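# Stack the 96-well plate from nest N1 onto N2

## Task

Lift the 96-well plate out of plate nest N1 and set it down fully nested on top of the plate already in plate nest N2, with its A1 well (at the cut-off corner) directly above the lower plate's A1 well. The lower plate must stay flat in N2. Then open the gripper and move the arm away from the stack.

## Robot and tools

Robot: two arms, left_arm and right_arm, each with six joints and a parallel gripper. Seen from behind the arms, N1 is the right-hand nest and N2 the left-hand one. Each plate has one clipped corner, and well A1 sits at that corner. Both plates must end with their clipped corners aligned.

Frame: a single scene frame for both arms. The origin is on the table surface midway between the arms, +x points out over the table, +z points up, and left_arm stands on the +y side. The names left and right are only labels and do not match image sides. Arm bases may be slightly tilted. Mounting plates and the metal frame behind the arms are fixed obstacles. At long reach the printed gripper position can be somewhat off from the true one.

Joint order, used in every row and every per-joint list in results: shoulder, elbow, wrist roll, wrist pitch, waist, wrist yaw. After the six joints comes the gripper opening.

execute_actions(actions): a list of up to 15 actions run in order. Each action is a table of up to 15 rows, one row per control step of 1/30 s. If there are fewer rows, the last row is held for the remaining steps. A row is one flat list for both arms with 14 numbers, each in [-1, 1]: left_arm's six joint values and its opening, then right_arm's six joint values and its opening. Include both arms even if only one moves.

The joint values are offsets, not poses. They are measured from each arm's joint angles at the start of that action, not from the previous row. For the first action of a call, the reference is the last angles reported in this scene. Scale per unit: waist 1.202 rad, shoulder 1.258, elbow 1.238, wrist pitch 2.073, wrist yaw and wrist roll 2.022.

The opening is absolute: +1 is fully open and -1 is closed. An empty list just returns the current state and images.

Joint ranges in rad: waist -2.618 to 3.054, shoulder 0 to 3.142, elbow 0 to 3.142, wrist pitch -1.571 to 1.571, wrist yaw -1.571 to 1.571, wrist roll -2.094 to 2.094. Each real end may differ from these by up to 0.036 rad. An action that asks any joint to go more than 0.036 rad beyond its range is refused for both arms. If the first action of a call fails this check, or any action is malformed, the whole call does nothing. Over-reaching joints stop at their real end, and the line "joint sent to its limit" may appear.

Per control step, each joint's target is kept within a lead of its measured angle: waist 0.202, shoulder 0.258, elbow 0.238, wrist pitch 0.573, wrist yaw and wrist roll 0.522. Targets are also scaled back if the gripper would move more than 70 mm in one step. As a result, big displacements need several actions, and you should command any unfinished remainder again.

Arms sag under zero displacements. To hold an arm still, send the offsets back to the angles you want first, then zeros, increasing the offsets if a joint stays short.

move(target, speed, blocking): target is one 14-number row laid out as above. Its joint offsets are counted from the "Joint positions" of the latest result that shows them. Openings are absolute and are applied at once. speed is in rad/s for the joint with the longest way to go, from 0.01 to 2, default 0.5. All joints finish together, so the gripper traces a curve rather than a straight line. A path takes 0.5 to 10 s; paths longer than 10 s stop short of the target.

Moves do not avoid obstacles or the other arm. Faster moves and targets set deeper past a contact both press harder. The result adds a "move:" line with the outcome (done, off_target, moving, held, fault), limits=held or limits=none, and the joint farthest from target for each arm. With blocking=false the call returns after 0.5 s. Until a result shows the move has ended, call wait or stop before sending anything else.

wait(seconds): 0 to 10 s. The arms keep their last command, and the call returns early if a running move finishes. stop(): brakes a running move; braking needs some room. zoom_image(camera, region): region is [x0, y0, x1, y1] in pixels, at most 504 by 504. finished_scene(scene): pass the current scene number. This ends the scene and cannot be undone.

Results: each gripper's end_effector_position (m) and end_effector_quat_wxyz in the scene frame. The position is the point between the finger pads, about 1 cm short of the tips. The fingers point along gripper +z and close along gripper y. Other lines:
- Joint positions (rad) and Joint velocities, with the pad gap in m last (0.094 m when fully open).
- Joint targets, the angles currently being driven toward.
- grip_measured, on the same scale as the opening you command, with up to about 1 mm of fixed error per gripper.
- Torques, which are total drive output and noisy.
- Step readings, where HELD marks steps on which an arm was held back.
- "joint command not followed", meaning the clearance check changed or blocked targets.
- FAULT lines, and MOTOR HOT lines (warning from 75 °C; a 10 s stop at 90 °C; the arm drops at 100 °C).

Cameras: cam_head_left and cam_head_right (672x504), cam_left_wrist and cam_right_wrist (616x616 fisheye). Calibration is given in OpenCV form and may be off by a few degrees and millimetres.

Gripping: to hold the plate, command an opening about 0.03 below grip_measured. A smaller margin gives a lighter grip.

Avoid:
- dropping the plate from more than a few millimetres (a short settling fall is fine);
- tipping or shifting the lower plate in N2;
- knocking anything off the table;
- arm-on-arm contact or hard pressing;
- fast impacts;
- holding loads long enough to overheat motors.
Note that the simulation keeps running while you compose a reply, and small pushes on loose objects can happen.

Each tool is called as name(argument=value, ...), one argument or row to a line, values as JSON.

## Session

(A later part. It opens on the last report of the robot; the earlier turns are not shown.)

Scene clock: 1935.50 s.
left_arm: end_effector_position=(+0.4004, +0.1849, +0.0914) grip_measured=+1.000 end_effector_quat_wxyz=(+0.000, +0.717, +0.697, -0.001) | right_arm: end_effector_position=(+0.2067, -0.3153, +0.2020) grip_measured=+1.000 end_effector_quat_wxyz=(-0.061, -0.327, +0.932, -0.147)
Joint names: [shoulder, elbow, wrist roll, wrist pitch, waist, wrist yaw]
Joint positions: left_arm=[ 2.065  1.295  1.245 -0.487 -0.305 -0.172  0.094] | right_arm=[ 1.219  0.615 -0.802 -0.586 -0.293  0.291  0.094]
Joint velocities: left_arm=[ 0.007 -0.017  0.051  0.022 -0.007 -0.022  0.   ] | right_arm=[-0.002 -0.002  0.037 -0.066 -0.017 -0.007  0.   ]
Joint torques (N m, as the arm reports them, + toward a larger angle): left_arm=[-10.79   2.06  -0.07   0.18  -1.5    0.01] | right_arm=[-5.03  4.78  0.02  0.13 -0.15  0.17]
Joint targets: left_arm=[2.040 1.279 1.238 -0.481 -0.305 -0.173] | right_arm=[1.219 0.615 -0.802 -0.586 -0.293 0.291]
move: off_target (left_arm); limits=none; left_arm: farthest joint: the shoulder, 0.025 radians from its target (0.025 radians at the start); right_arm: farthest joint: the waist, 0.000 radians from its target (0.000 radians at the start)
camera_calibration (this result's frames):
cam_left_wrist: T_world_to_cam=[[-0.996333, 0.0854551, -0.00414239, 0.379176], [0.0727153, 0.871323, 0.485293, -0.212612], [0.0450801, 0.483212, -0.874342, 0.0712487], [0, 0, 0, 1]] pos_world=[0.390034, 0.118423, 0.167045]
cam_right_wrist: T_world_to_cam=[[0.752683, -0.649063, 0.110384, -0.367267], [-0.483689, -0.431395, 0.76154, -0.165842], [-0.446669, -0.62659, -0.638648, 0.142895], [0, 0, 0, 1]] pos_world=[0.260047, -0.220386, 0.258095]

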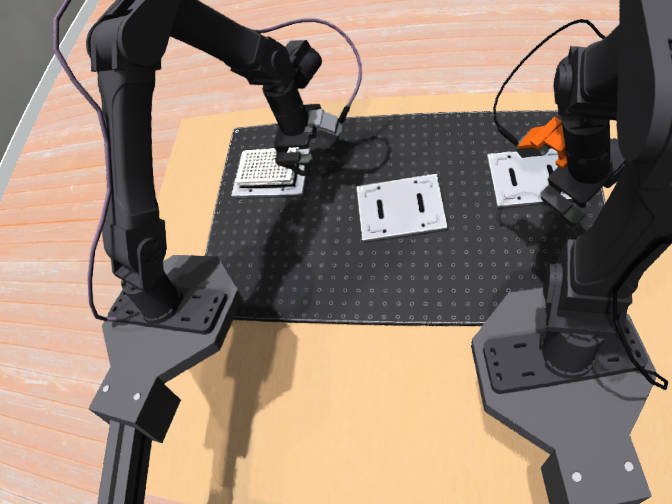

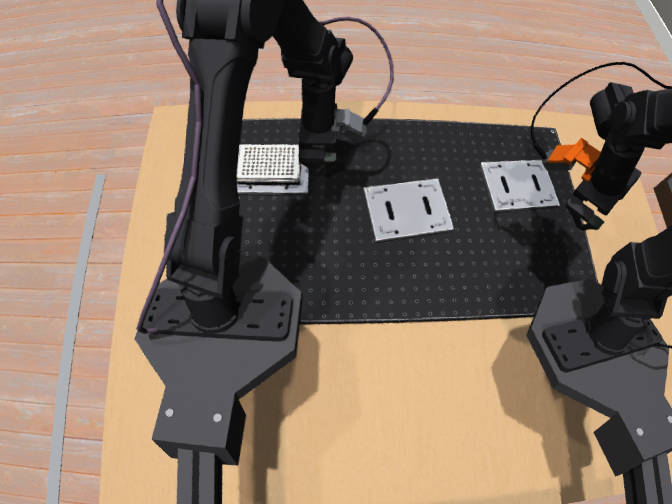

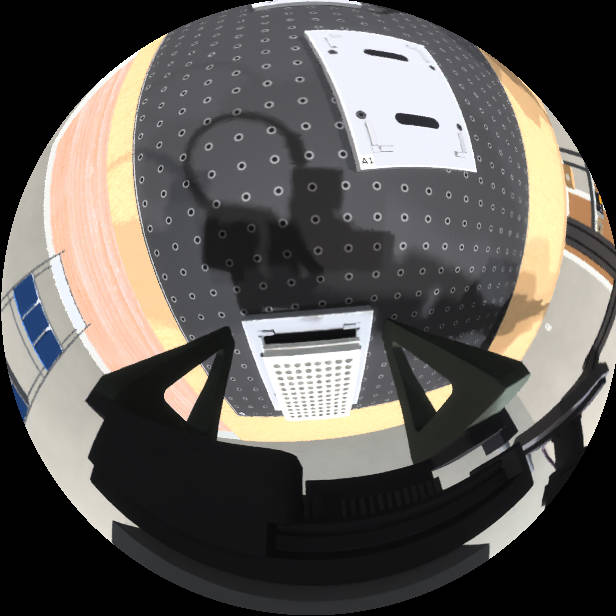

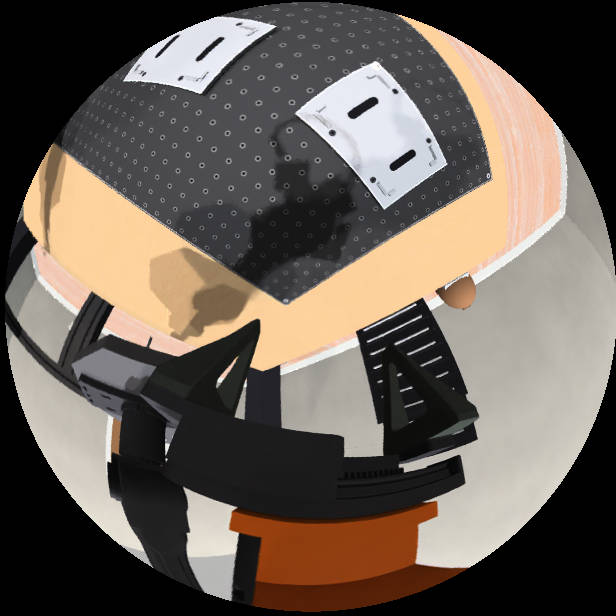

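move(
  target=[-0.106,-0.105,0.1265,0.025,0.230,0.0445,0.79,0,0,0,0,0,0,1],
  speed=0.4,
)

Scene clock: 1991.00 s.
left_arm: end_effector_position=(+0.4076, +0.2949, +0.0968) grip_measured=+0.793 end_effector_quat_wxyz=(-0.001, +0.709, +0.705, +0.008) | right_arm: end_effector_position=(+0.2067, -0.3153, +0.2020) grip_measured=+1.000 end_effector_quat_wxyz=(-0.061, -0.327, +0.932, -0.147)
Joint names: [shoulder, elbow, wrist roll, wrist pitch, waist, wrist yaw]
Joint positions: left_arm=[ 1.958  1.184  1.493 -0.439 -0.025 -0.097  0.084] | right_arm=[ 1.219  0.615 -0.802 -0.586 -0.293  0.291  0.094]
Joint velocities: left_arm=[-0.002  0.007  0.037 -0.007 -0.012  0.051 -0.001] | right_arm=[-0.012 -0.007  0.081  0.11  -0.002 -0.037  0.   ]
Joint torques (N m, as the arm reports them, + toward a larger angle): left_arm=[-10.45   1.79   0.04   0.19  -0.97   0.13] | right_arm=[-5.03  4.82  0.01  0.13 -0.17  0.17]
Joint targets: left_arm=[1.932 1.165 1.501 -0.435 -0.029 -0.082] | right_arm=[1.219 0.615 -0.802 -0.586 -0.293 0.291]
move: off_target (left_arm); limits=none; left_arm: farthest joint: the shoulder, 0.026 radians from its target (0.133 radians at the start); right_arm: farthest joint: the waist, 0.000 radians from its target (0.000 radians at the start)
camera_calibration (this result's frames):
cam_left_wrist: T_world_to_cam=[[-0.99778, 0.0651844, -0.0136124, 0.384494], [0.0496733, 0.864722, 0.499789, -0.301678], [0.0443494, 0.498004, -0.86604, 0.0176223], [0, 0, 0, 1]] pos_world=[0.397845, 0.227029, 0.171271]
cam_right_wrist: T_world_to_cam=[[0.752683, -0.649063, 0.110384, -0.367267], [-0.483689, -0.431395, 0.76154, -0.165842], [-0.446669, -0.62659, -0.638648, 0.142895], [0, 0, 0, 1]] pos_world=[0.260047, -0.220386, 0.258095]

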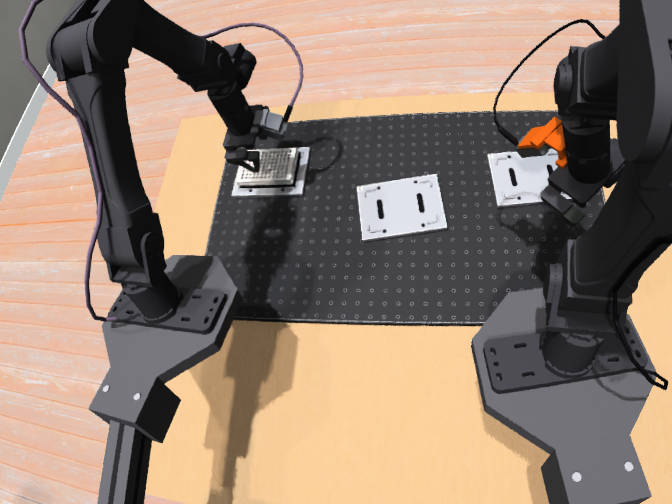

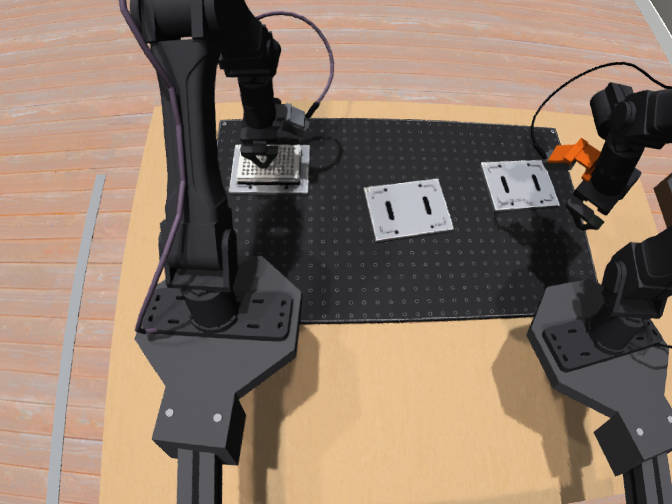

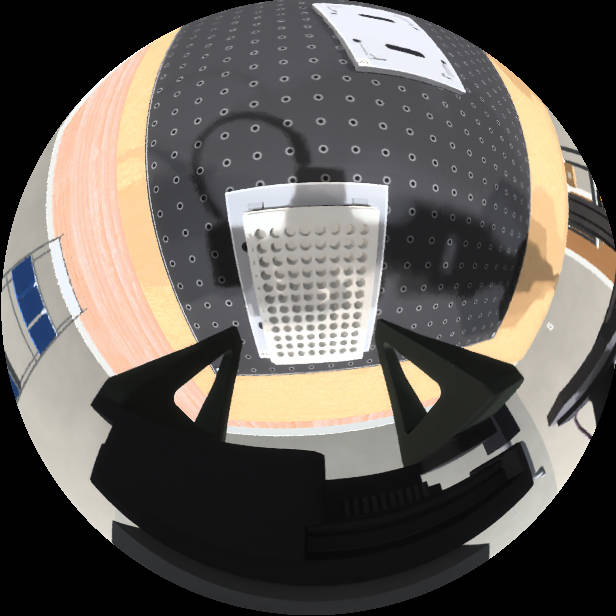

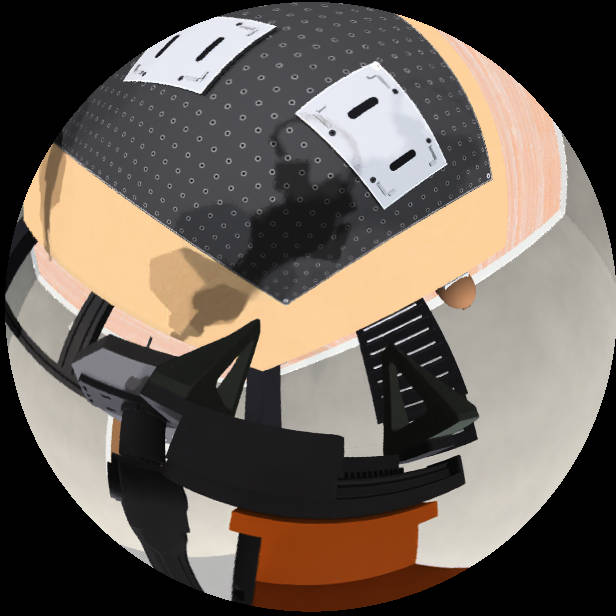

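move(
  target=[0.058,0,0.005,0.031,-0.009,0,0.78,0,0,0,0,0,0,1],
  speed=0.06,
)

Scene clock: 1997.83 s.
left_arm: end_effector_position=(+0.4050, +0.2932, +0.0744) grip_measured=+0.783 end_effector_quat_wxyz=(-0.004, +0.711, +0.704, +0.006) | right_arm: end_effector_position=(+0.2067, -0.3153, +0.2020) grip_measured=+1.000 end_effector_quat_wxyz=(-0.061, -0.327, +0.932, -0.147)
Joint names: [shoulder, elbow, wrist roll, wrist pitch, waist, wrist yaw]
Joint positions: left_arm=[ 2.025  1.184  1.496 -0.38  -0.025 -0.097  0.084] | right_arm=[ 1.219  0.615 -0.802 -0.586 -0.293  0.291  0.094]
Joint velocities: left_arm=[ 0.022  0.007 -0.007 -0.037 -0.002 -0.11  -0.001] | right_arm=[ 0.007 -0.007  0.007 -0.051 -0.012 -0.007  0.   ]
Joint torques (N m, as the arm reports them, + toward a larger angle): left_arm=[-8.38  2.74  0.07  0.21 -1.43  0.  ] | right_arm=[-5.04  4.81  0.01  0.12 -0.17  0.18]
Joint targets: left_arm=[2.031 1.184 1.503 -0.375 -0.036 -0.097] | right_arm=[1.219 0.615 -0.802 -0.586 -0.293 0.291]
move: done; limits=none; left_arm: farthest joint: the waist, 0.011 radians from its target (0.011 radians at the start); right_arm: farthest joint: the waist, 0.000 radians from its target (0.000 radians at the start)
camera_calibration (this result's frames):
cam_left_wrist: T_world_to_cam=[[-0.997634, 0.0684522, -0.0063467, 0.380096], [0.0561336, 0.864423, 0.499621, -0.291366], [0.0396864, 0.498083, -0.866221, 0.00104153], [0, 0, 0, 1]] pos_world=[0.395511, 0.225326, 0.148887]
cam_right_wrist: T_world_to_cam=[[0.752683, -0.649063, 0.110384, -0.367267], [-0.483689, -0.431395, 0.76154, -0.165842], [-0.446669, -0.62659, -0.638648, 0.142895], [0, 0, 0, 1]] pos_world=[0.260047, -0.220386, 0.258095]

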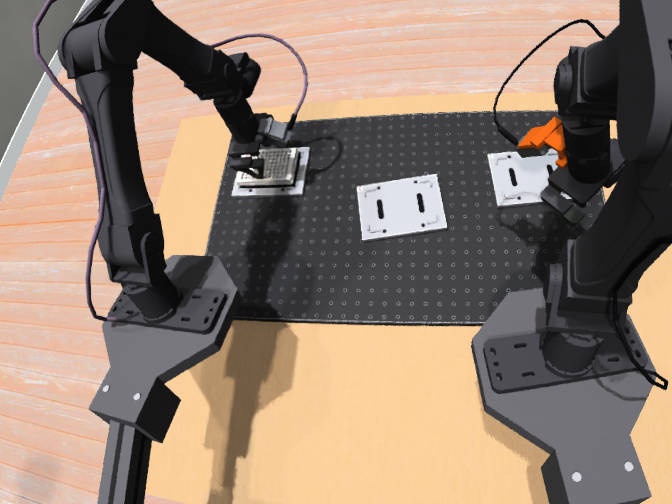

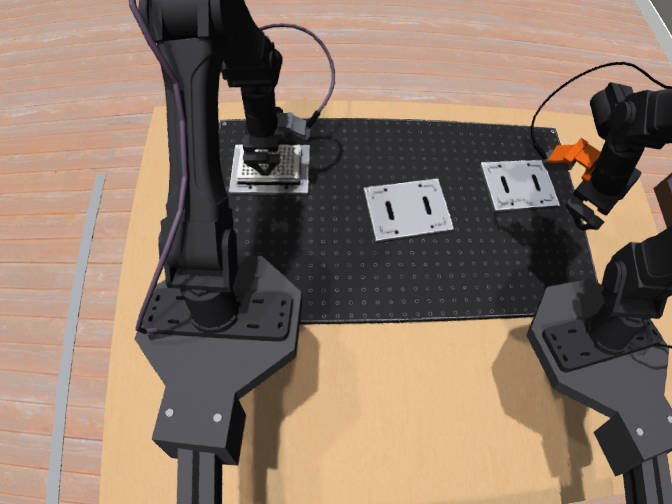

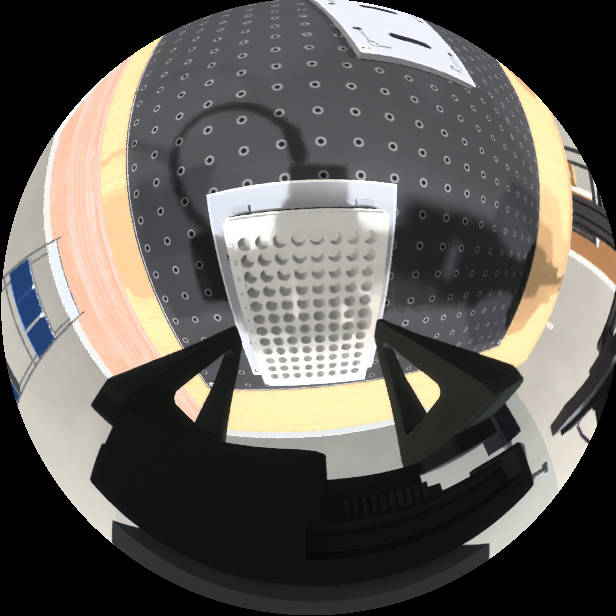

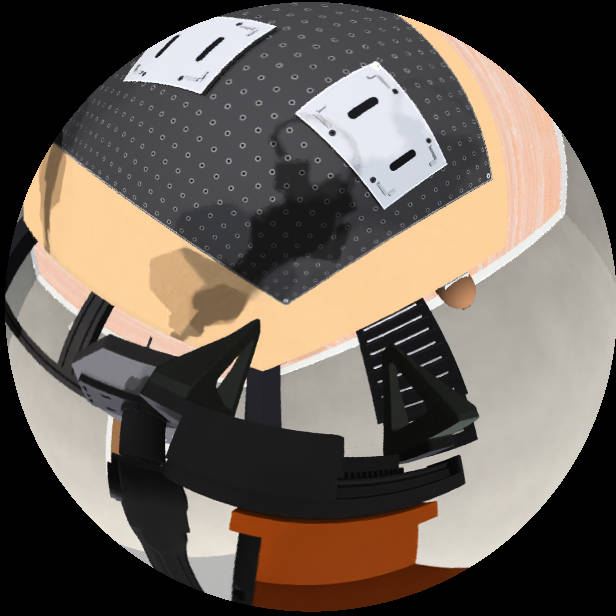

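execute_actions(
  actions=[
    [[0.004,0,0.003,0,-0.010,0,0.78,0,0,0,0,0,0,1],[0.004,0,0.003,0,-0.012,0,0.78,0,0,0,0,0,0,1],[0.004,0,0.003,0,-0.014,0,0.78,0,0,0,0,0,0,1],[0.004,0,0.003,0,-0.016,0,0.78,0,0,0,0,0,0,1],[0.004,0,0.003,0,-0.016,0,0.78,0,0,0,0,0,0,1],[0.004,0,0.003,0,-0.012,0,0.78,0,0,0,0,0,0,1],[0.004,0,0.003,0,-0.010,0,0.78,0,0,0,0,0,0,1]],
  ],
)

Scene clock: 2006.00 s.
left_arm: end_effector_position=(+0.4050, +0.2911, +0.0745) grip_measured=+0.783 end_effector_quat_wxyz=(-0.003, +0.712, +0.702, +0.005) | right_arm: end_effector_position=(+0.2067, -0.3153, +0.2020) grip_measured=+1.000 end_effector_quat_wxyz=(-0.061, -0.327, +0.932, -0.147)
Joint names: [shoulder, elbow, wrist roll, wrist pitch, waist, wrist yaw]
Joint positions: left_arm=[ 2.025  1.184  1.496 -0.379 -0.03  -0.097  0.084] | right_arm=[ 1.219  0.615 -0.802 -0.586 -0.293  0.291  0.094]
Joint velocities: left_arm=[-0.007 -0.002  0.007  0.022  0.012  0.022 -0.   ] | right_arm=[ 0.007 -0.002 -0.066 -0.022 -0.007 -0.051  0.   ]
Joint torques (N m, as the arm reports them, + toward a larger angle): left_arm=[-8.43  2.74  0.05  0.14 -1.22  0.  ] | right_arm=[-5.01  4.82  0.01  0.13 -0.14  0.17]
Joint targets: left_arm=[2.030 1.184 1.502 -0.380 -0.037 -0.097] | right_arm=[1.219 0.615 -0.802 -0.586 -0.293 0.291]
Step readings (joint positions):
0: left_arm=[2.025 1.184 1.496 -0.379 -0.025 -0.097] | right_arm=[1.219 0.615 -0.802 -0.586 -0.293 0.291]
1: left_arm=[2.025 1.184 1.496 -0.379 -0.025 -0.097] | right_arm=[1.219 0.615 -0.802 -0.586 -0.293 0.291]
2: left_arm=[2.025 1.184 1.496 -0.379 -0.025 -0.097] | right_arm=[1.219 0.615 -0.802 -0.586 -0.293 0.291]
4: left_arm=[2.025 1.184 1.496 -0.379 -0.026 -0.097] | right_arm=[1.219 0.615 -0.802 -0.586 -0.293 0.291]
8: left_arm=[2.025 1.184 1.496 -0.379 -0.030 -0.097] | right_arm=[1.219 0.615 -0.802 -0.586 -0.293 0.291]
15: Joint positions above
camera_calibration (this result's frames):
cam_left_wrist: T_world_to_cam=[[-0.997304, 0.0730433, -0.00709514, 0.378822], [0.0597955, 0.864842, 0.49847, -0.291178], [0.0425461, 0.496702, -0.866878, 0.00148913], [0, 0, 0, 1]] pos_world=[0.395149, 0.223413, 0.149122]
cam_right_wrist: T_world_to_cam=[[0.752683, -0.649063, 0.110384, -0.367267], [-0.483689, -0.431395, 0.76154, -0.165842], [-0.446669, -0.62659, -0.638648, 0.142895], [0, 0, 0, 1]] pos_world=[0.260047, -0.220386, 0.258095]

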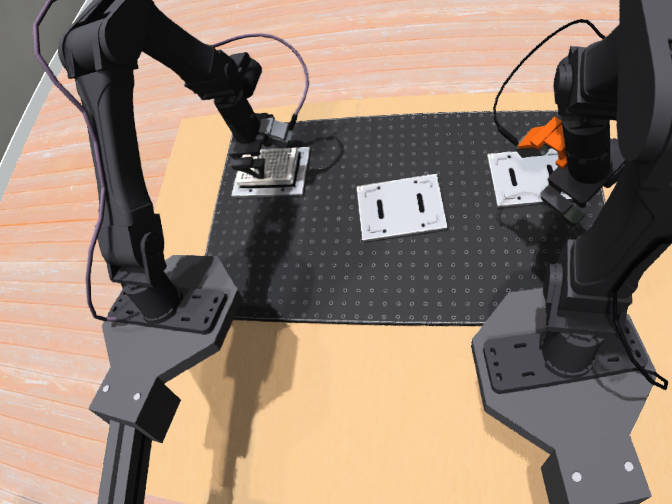

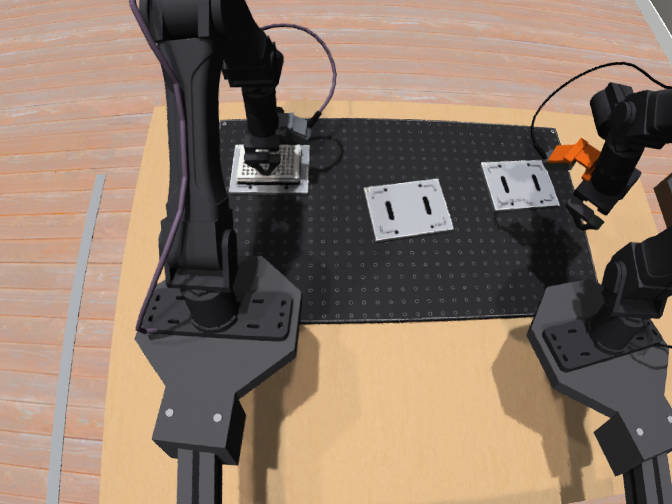

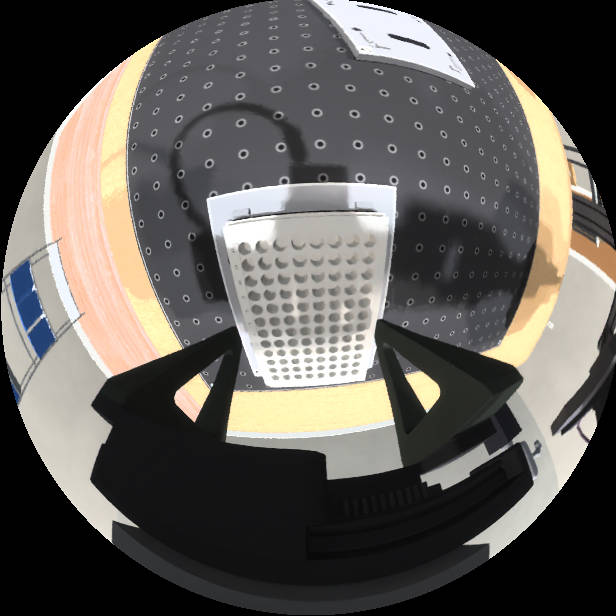

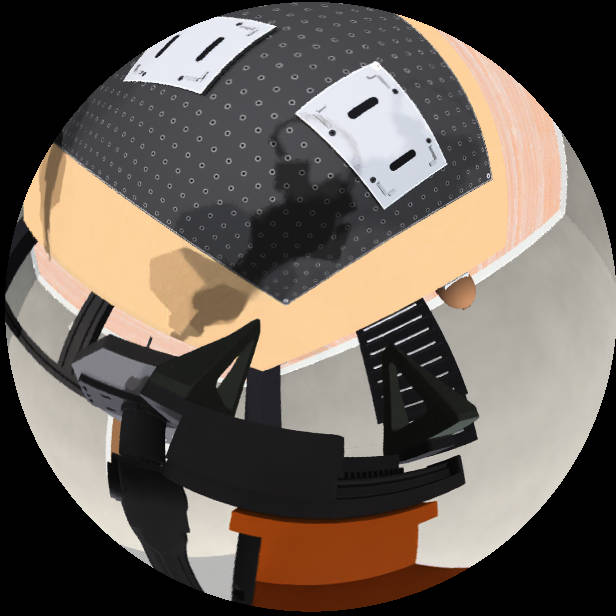

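execute_actions(
  actions=[
    [[0.004,0,0.003,0,-0.010,0,0.78,0,0,0,0,0,0,1],[0.004,0,0.003,0,-0.012,0,0.78,0,0,0,0,0,0,1],[0.004,0,0.003,0,-0.0135,0,0.78,0,0,0,0,0,0,1],[0.004,0,0.003,0,-0.0145,0,0.78,0,0,0,0,0,0,1],[0.004,0,0.003,0,-0.0145,0,0.78,0,0,0,0,0,0,1],[0.004,0,0.003,0,-0.0145,0,0.78,0,0,0,0,0,0,1],[0.004,0,0.003,0,-0.0145,0,0.78,0,0,0,0,0,0,1],[0.004,0,0.003,0,-0.008,0,0.78,0,0,0,0,0,0,1]],
  ],
)

Scene clock: 2009.23 s.
left_arm: end_effector_position=(+0.4049, +0.2890, +0.0747) grip_measured=+0.783 end_effector_quat_wxyz=(-0.003, +0.714, +0.700, +0.005) | right_arm: end_effector_position=(+0.2067, -0.3153, +0.2020) grip_measured=+1.000 end_effector_quat_wxyz=(-0.061, -0.327, +0.932, -0.147)
Joint names: [shoulder, elbow, wrist roll, wrist pitch, waist, wrist yaw]
Joint positions: left_arm=[ 2.025  1.184  1.496 -0.379 -0.035 -0.098  0.084] | right_arm=[ 1.219  0.615 -0.802 -0.586 -0.293  0.291  0.094]
Joint velocities: left_arm=[-0.017 -0.007 -0.081 -0.081 -0.007 -0.007 -0.   ] | right_arm=[-0.002 -0.012 -0.007 -0.007 -0.022 -0.007  0.   ]
Joint torques (N m, as the arm reports them, + toward a larger angle): left_arm=[-8.43  2.74  0.05  0.14 -1.08 -0.02] | right_arm=[-5.02  4.83  0.01  0.13 -0.17  0.18]
Joint targets: left_arm=[2.030 1.184 1.502 -0.379 -0.039 -0.097] | right_arm=[1.219 0.615 -0.802 -0.586 -0.293 0.291]
Step readings (joint positions):
0: left_arm=[2.025 1.184 1.496 -0.379 -0.030 -0.097] | right_arm=[1.219 0.615 -0.802 -0.586 -0.293 0.291]
1: left_arm=[2.025 1.184 1.496 -0.379 -0.030 -0.097] | right_arm=[1.219 0.615 -0.802 -0.586 -0.293 0.291]
2: left_arm=[2.025 1.184 1.496 -0.379 -0.030 -0.097] | right_arm=[1.219 0.615 -0.802 -0.586 -0.293 0.291]
4: left_arm=[2.025 1.184 1.496 -0.379 -0.031 -0.098] | right_arm=[1.219 0.615 -0.802 -0.586 -0.293 0.291]
8: left_arm=[2.025 1.184 1.496 -0.379 -0.035 -0.098] | right_arm=[1.219 0.615 -0.802 -0.586 -0.293 0.291]
15: Joint positions above
camera_calibration (this result's frames):
cam_left_wrist: T_world_to_cam=[[-0.996923, 0.0780212, -0.00750647, 0.377313], [0.0639564, 0.865078, 0.497544, -0.29108], [0.0453126, 0.495533, -0.867406, 0.00195944], [0, 0, 0, 1]] pos_world=[0.394679, 0.221397, 0.149357]
cam_right_wrist: T_world_to_cam=[[0.752683, -0.649063, 0.110384, -0.367267], [-0.483689, -0.431395, 0.76154, -0.165842], [-0.446669, -0.62659, -0.638648, 0.142895], [0, 0, 0, 1]] pos_world=[0.260047, -0.220386, 0.258095]

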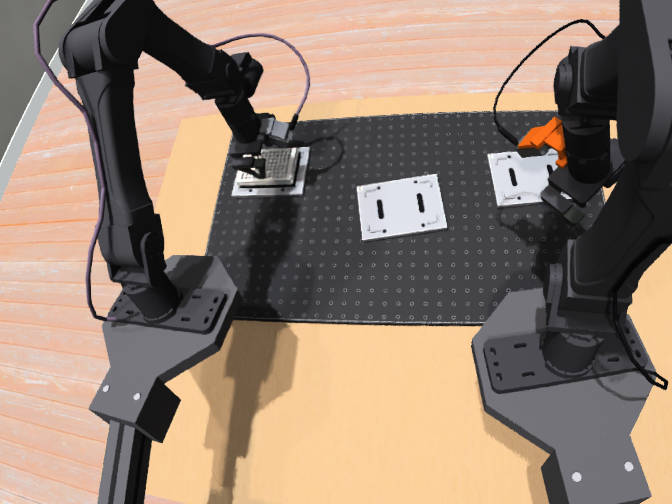

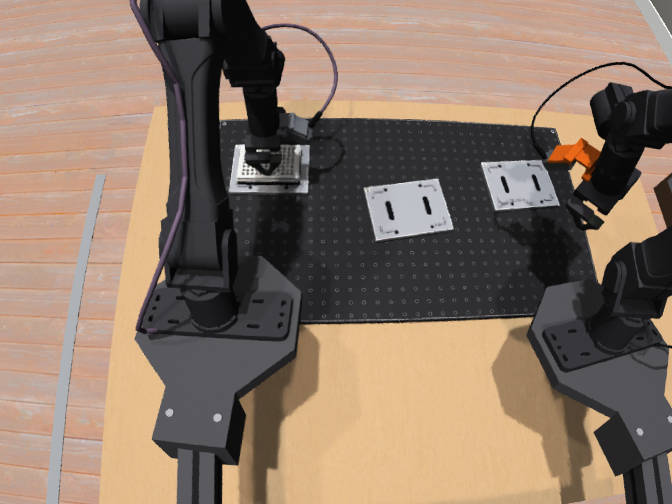

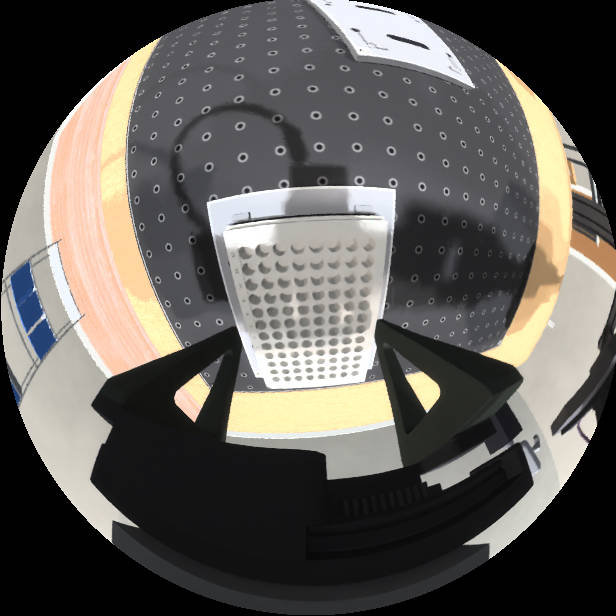

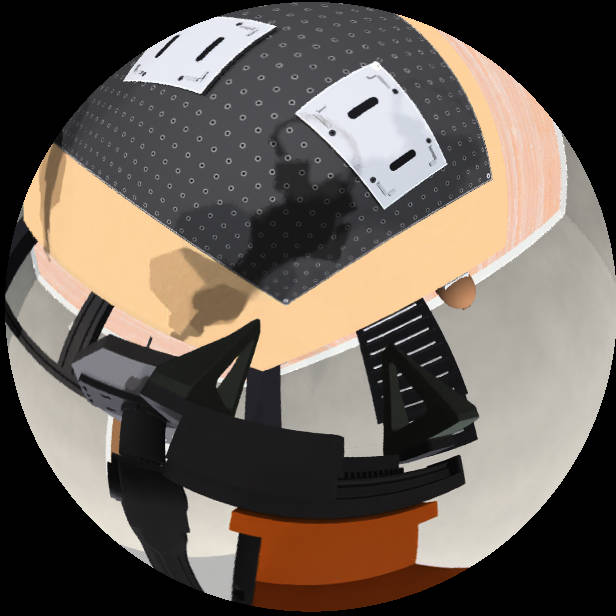

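execute_actions(
  actions=[
    [[0.002,0,0,-0.004,0,0,0.78,0,0,0,0,0,0,1],[0.002,0,0,-0.007,0,0,0.78,0,0,0,0,0,0,1],[0.002,0,0,-0.009,0,0,0.78,0,0,0,0,0,0,1],[0.002,0,0,-0.0105,0,0,0.78,0,0,0,0,0,0,1],[0.002,0,0,-0.0118,0,0,0.78,0,0,0,0,0,0,1]],
  ],
)

Scene clock: 2016.47 s.
left_arm: end_effector_position=(+0.4023, +0.2892, +0.0747) grip_measured=+0.783 end_effector_quat_wxyz=(-0.007, +0.714, +0.700, +0.002) | right_arm: end_effector_position=(+0.2067, -0.3153, +0.2020) grip_measured=+1.000 end_effector_quat_wxyz=(-0.061, -0.327, +0.932, -0.147)
Joint names: [shoulder, elbow, wrist roll, wrist pitch, waist, wrist yaw]
Joint positions: left_arm=[ 2.025  1.184  1.496 -0.39  -0.035 -0.098  0.084] | right_arm=[ 1.219  0.615 -0.802 -0.586 -0.293  0.291  0.094]
Joint velocities: left_arm=[-0.007  0.002  0.051  0.066 -0.032 -0.037 -0.   ] | right_arm=[ 0.012 -0.007 -0.051  0.007 -0.027 -0.022  0.   ]
Joint torques (N m, as the arm reports them, + toward a larger angle): left_arm=[-8.58  2.73  0.   -0.02 -0.75  0.  ] | right_arm=[-5.    4.84  0.01  0.13 -0.19  0.17]
Joint targets: left_arm=[2.027 1.184 1.496 -0.404 -0.035 -0.098] | right_arm=[1.219 0.615 -0.802 -0.586 -0.293 0.291]
Step readings (joint positions):
0: left_arm=[2.025 1.184 1.496 -0.379 -0.035 -0.098] | right_arm=[1.219 0.615 -0.802 -0.586 -0.293 0.291]
1: left_arm=[2.025 1.184 1.496 -0.379 -0.035 -0.098] | right_arm=[1.219 0.615 -0.802 -0.586 -0.293 0.291]
2: left_arm=[2.025 1.184 1.496 -0.379 -0.035 -0.098] | right_arm=[1.219 0.615 -0.802 -0.586 -0.293 0.291]
4: left_arm=[2.025 1.184 1.496 -0.381 -0.035 -0.098] | right_arm=[1.219 0.615 -0.802 -0.586 -0.293 0.291]
8: left_arm=[2.025 1.184 1.496 -0.387 -0.035 -0.098] | right_arm=[1.219 0.615 -0.802 -0.586 -0.293 0.291]
15: Joint positions above
camera_calibration (this result's frames):
cam_left_wrist: T_world_to_cam=[[-0.996878, 0.0789109, 0.00275338, 0.373719], [0.0698095, 0.864535, 0.497701, -0.293342], [0.0368937, 0.49634, -0.867344, 0.00511172], [0, 0, 0, 1]] pos_world=[0.392842, 0.221576, 0.149401]
cam_right_wrist: T_world_to_cam=[[0.752683, -0.649063, 0.110384, -0.367267], [-0.483689, -0.431395, 0.76154, -0.165842], [-0.446669, -0.62659, -0.638648, 0.142895], [0, 0, 0, 1]] pos_world=[0.260047, -0.220386, 0.258095]

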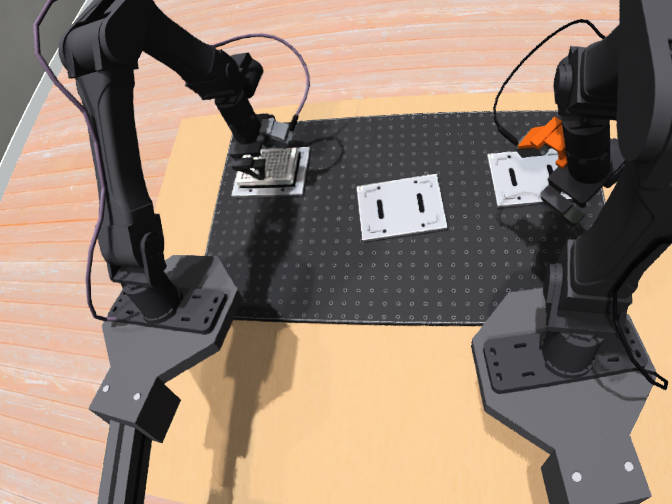

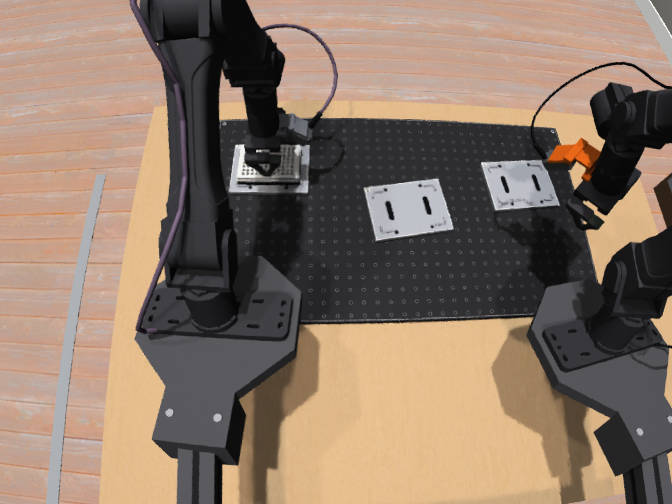

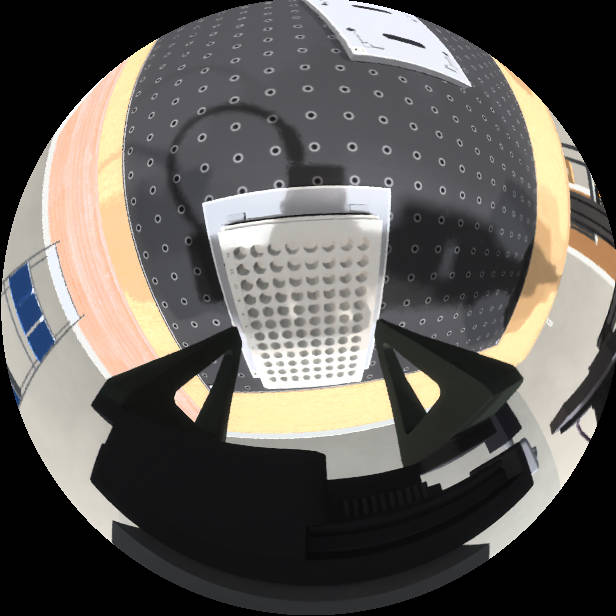

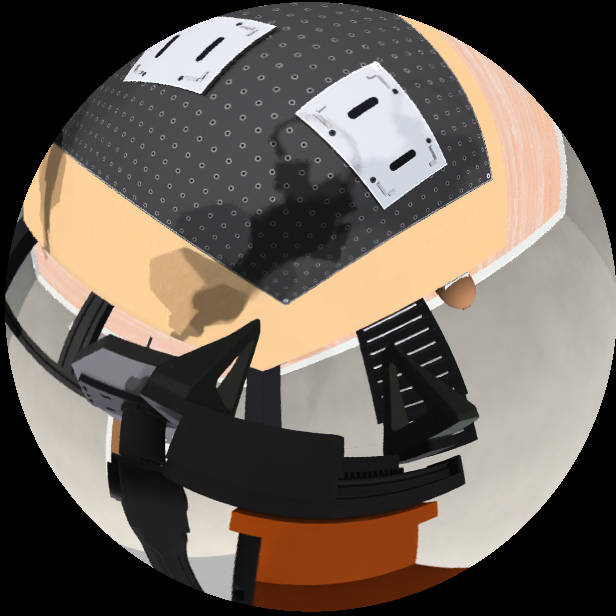

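move(
  target=[0.018,0,0,0.012,0,0,1,0,0,0,0,0,0,1],
  speed=0.02,
)

Scene clock: 2025.83 s.
left_arm: end_effector_position=(+0.4030, +0.2887, +0.0696) grip_measured=+1.000 end_effector_quat_wxyz=(-0.005, +0.714, +0.700, +0.003) | right_arm: end_effector_position=(+0.2067, -0.3153, +0.2020) grip_measured=+1.000 end_effector_quat_wxyz=(-0.061, -0.327, +0.932, -0.147)
Joint names: [shoulder, elbow, wrist roll, wrist pitch, waist, wrist yaw]
Joint positions: left_arm=[ 2.04   1.184  1.496 -0.37  -0.035 -0.098  0.094] | right_arm=[ 1.219  0.615 -0.802 -0.586 -0.293  0.291  0.094]
Joint velocities: left_arm=[ 0.027  0.002  0.037 -0.037 -0.007 -0.022  0.   ] | right_arm=[ 0.007 -0.002 -0.081 -0.037 -0.007  0.007  0.   ]
Joint torques (N m, as the arm reports them, + toward a larger angle): left_arm=[-8.27  2.68  0.    0.16 -0.75  0.01] | right_arm=[-5.03  4.8   0.01  0.13 -0.17  0.18]
Joint targets: left_arm=[2.048 1.184 1.496 -0.365 -0.035 -0.098] | right_arm=[1.219 0.615 -0.802 -0.586 -0.293 0.291]
move: done; limits=none; left_arm: farthest joint: the shoulder, 0.008 radians from its target (0.023 radians at the start); right_arm: farthest joint: the waist, 0.000 radians from its target (0.000 radians at the start)
camera_calibration (this result's frames):
cam_left_wrist: T_world_to_cam=[[-0.996911, 0.0785167, -0.0018066, 0.374938], [0.067208, 0.864777, 0.497639, -0.289414], [0.0406353, 0.49598, -0.867382, -0.000504164], [0, 0, 0, 1]] pos_world=[0.393251, 0.22109, 0.144264]
cam_right_wrist: T_world_to_cam=[[0.752683, -0.649063, 0.110384, -0.367267], [-0.483689, -0.431395, 0.76154, -0.165842], [-0.446669, -0.62659, -0.638648, 0.142895], [0, 0, 0, 1]] pos_world=[0.260047, -0.220386, 0.258095]

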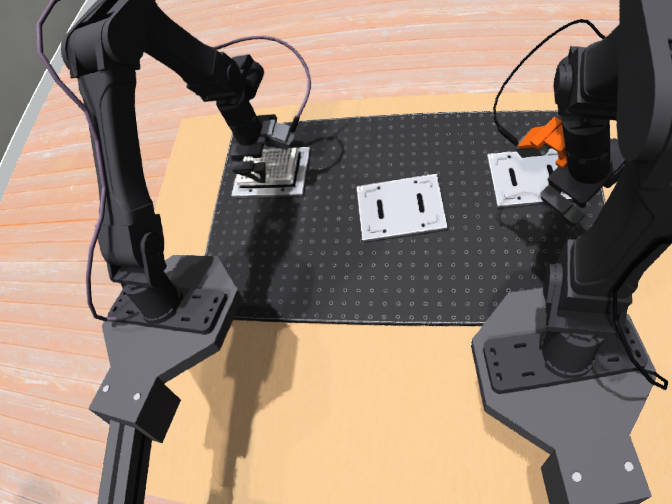

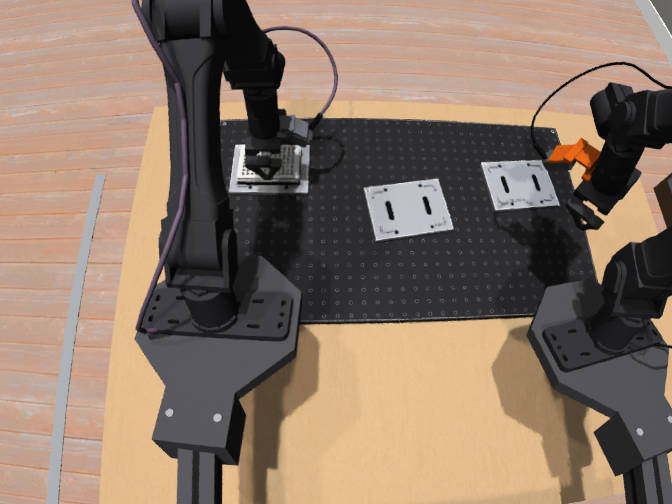

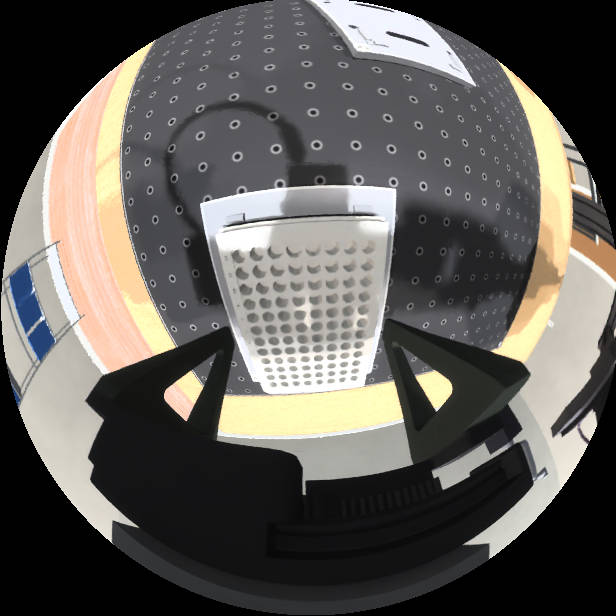

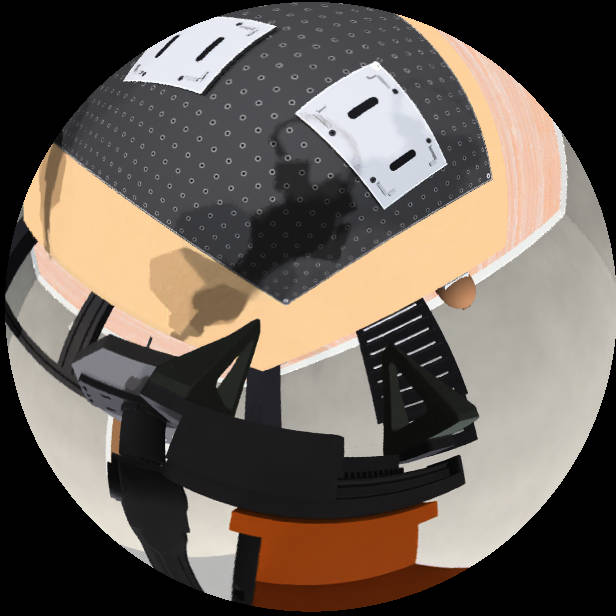

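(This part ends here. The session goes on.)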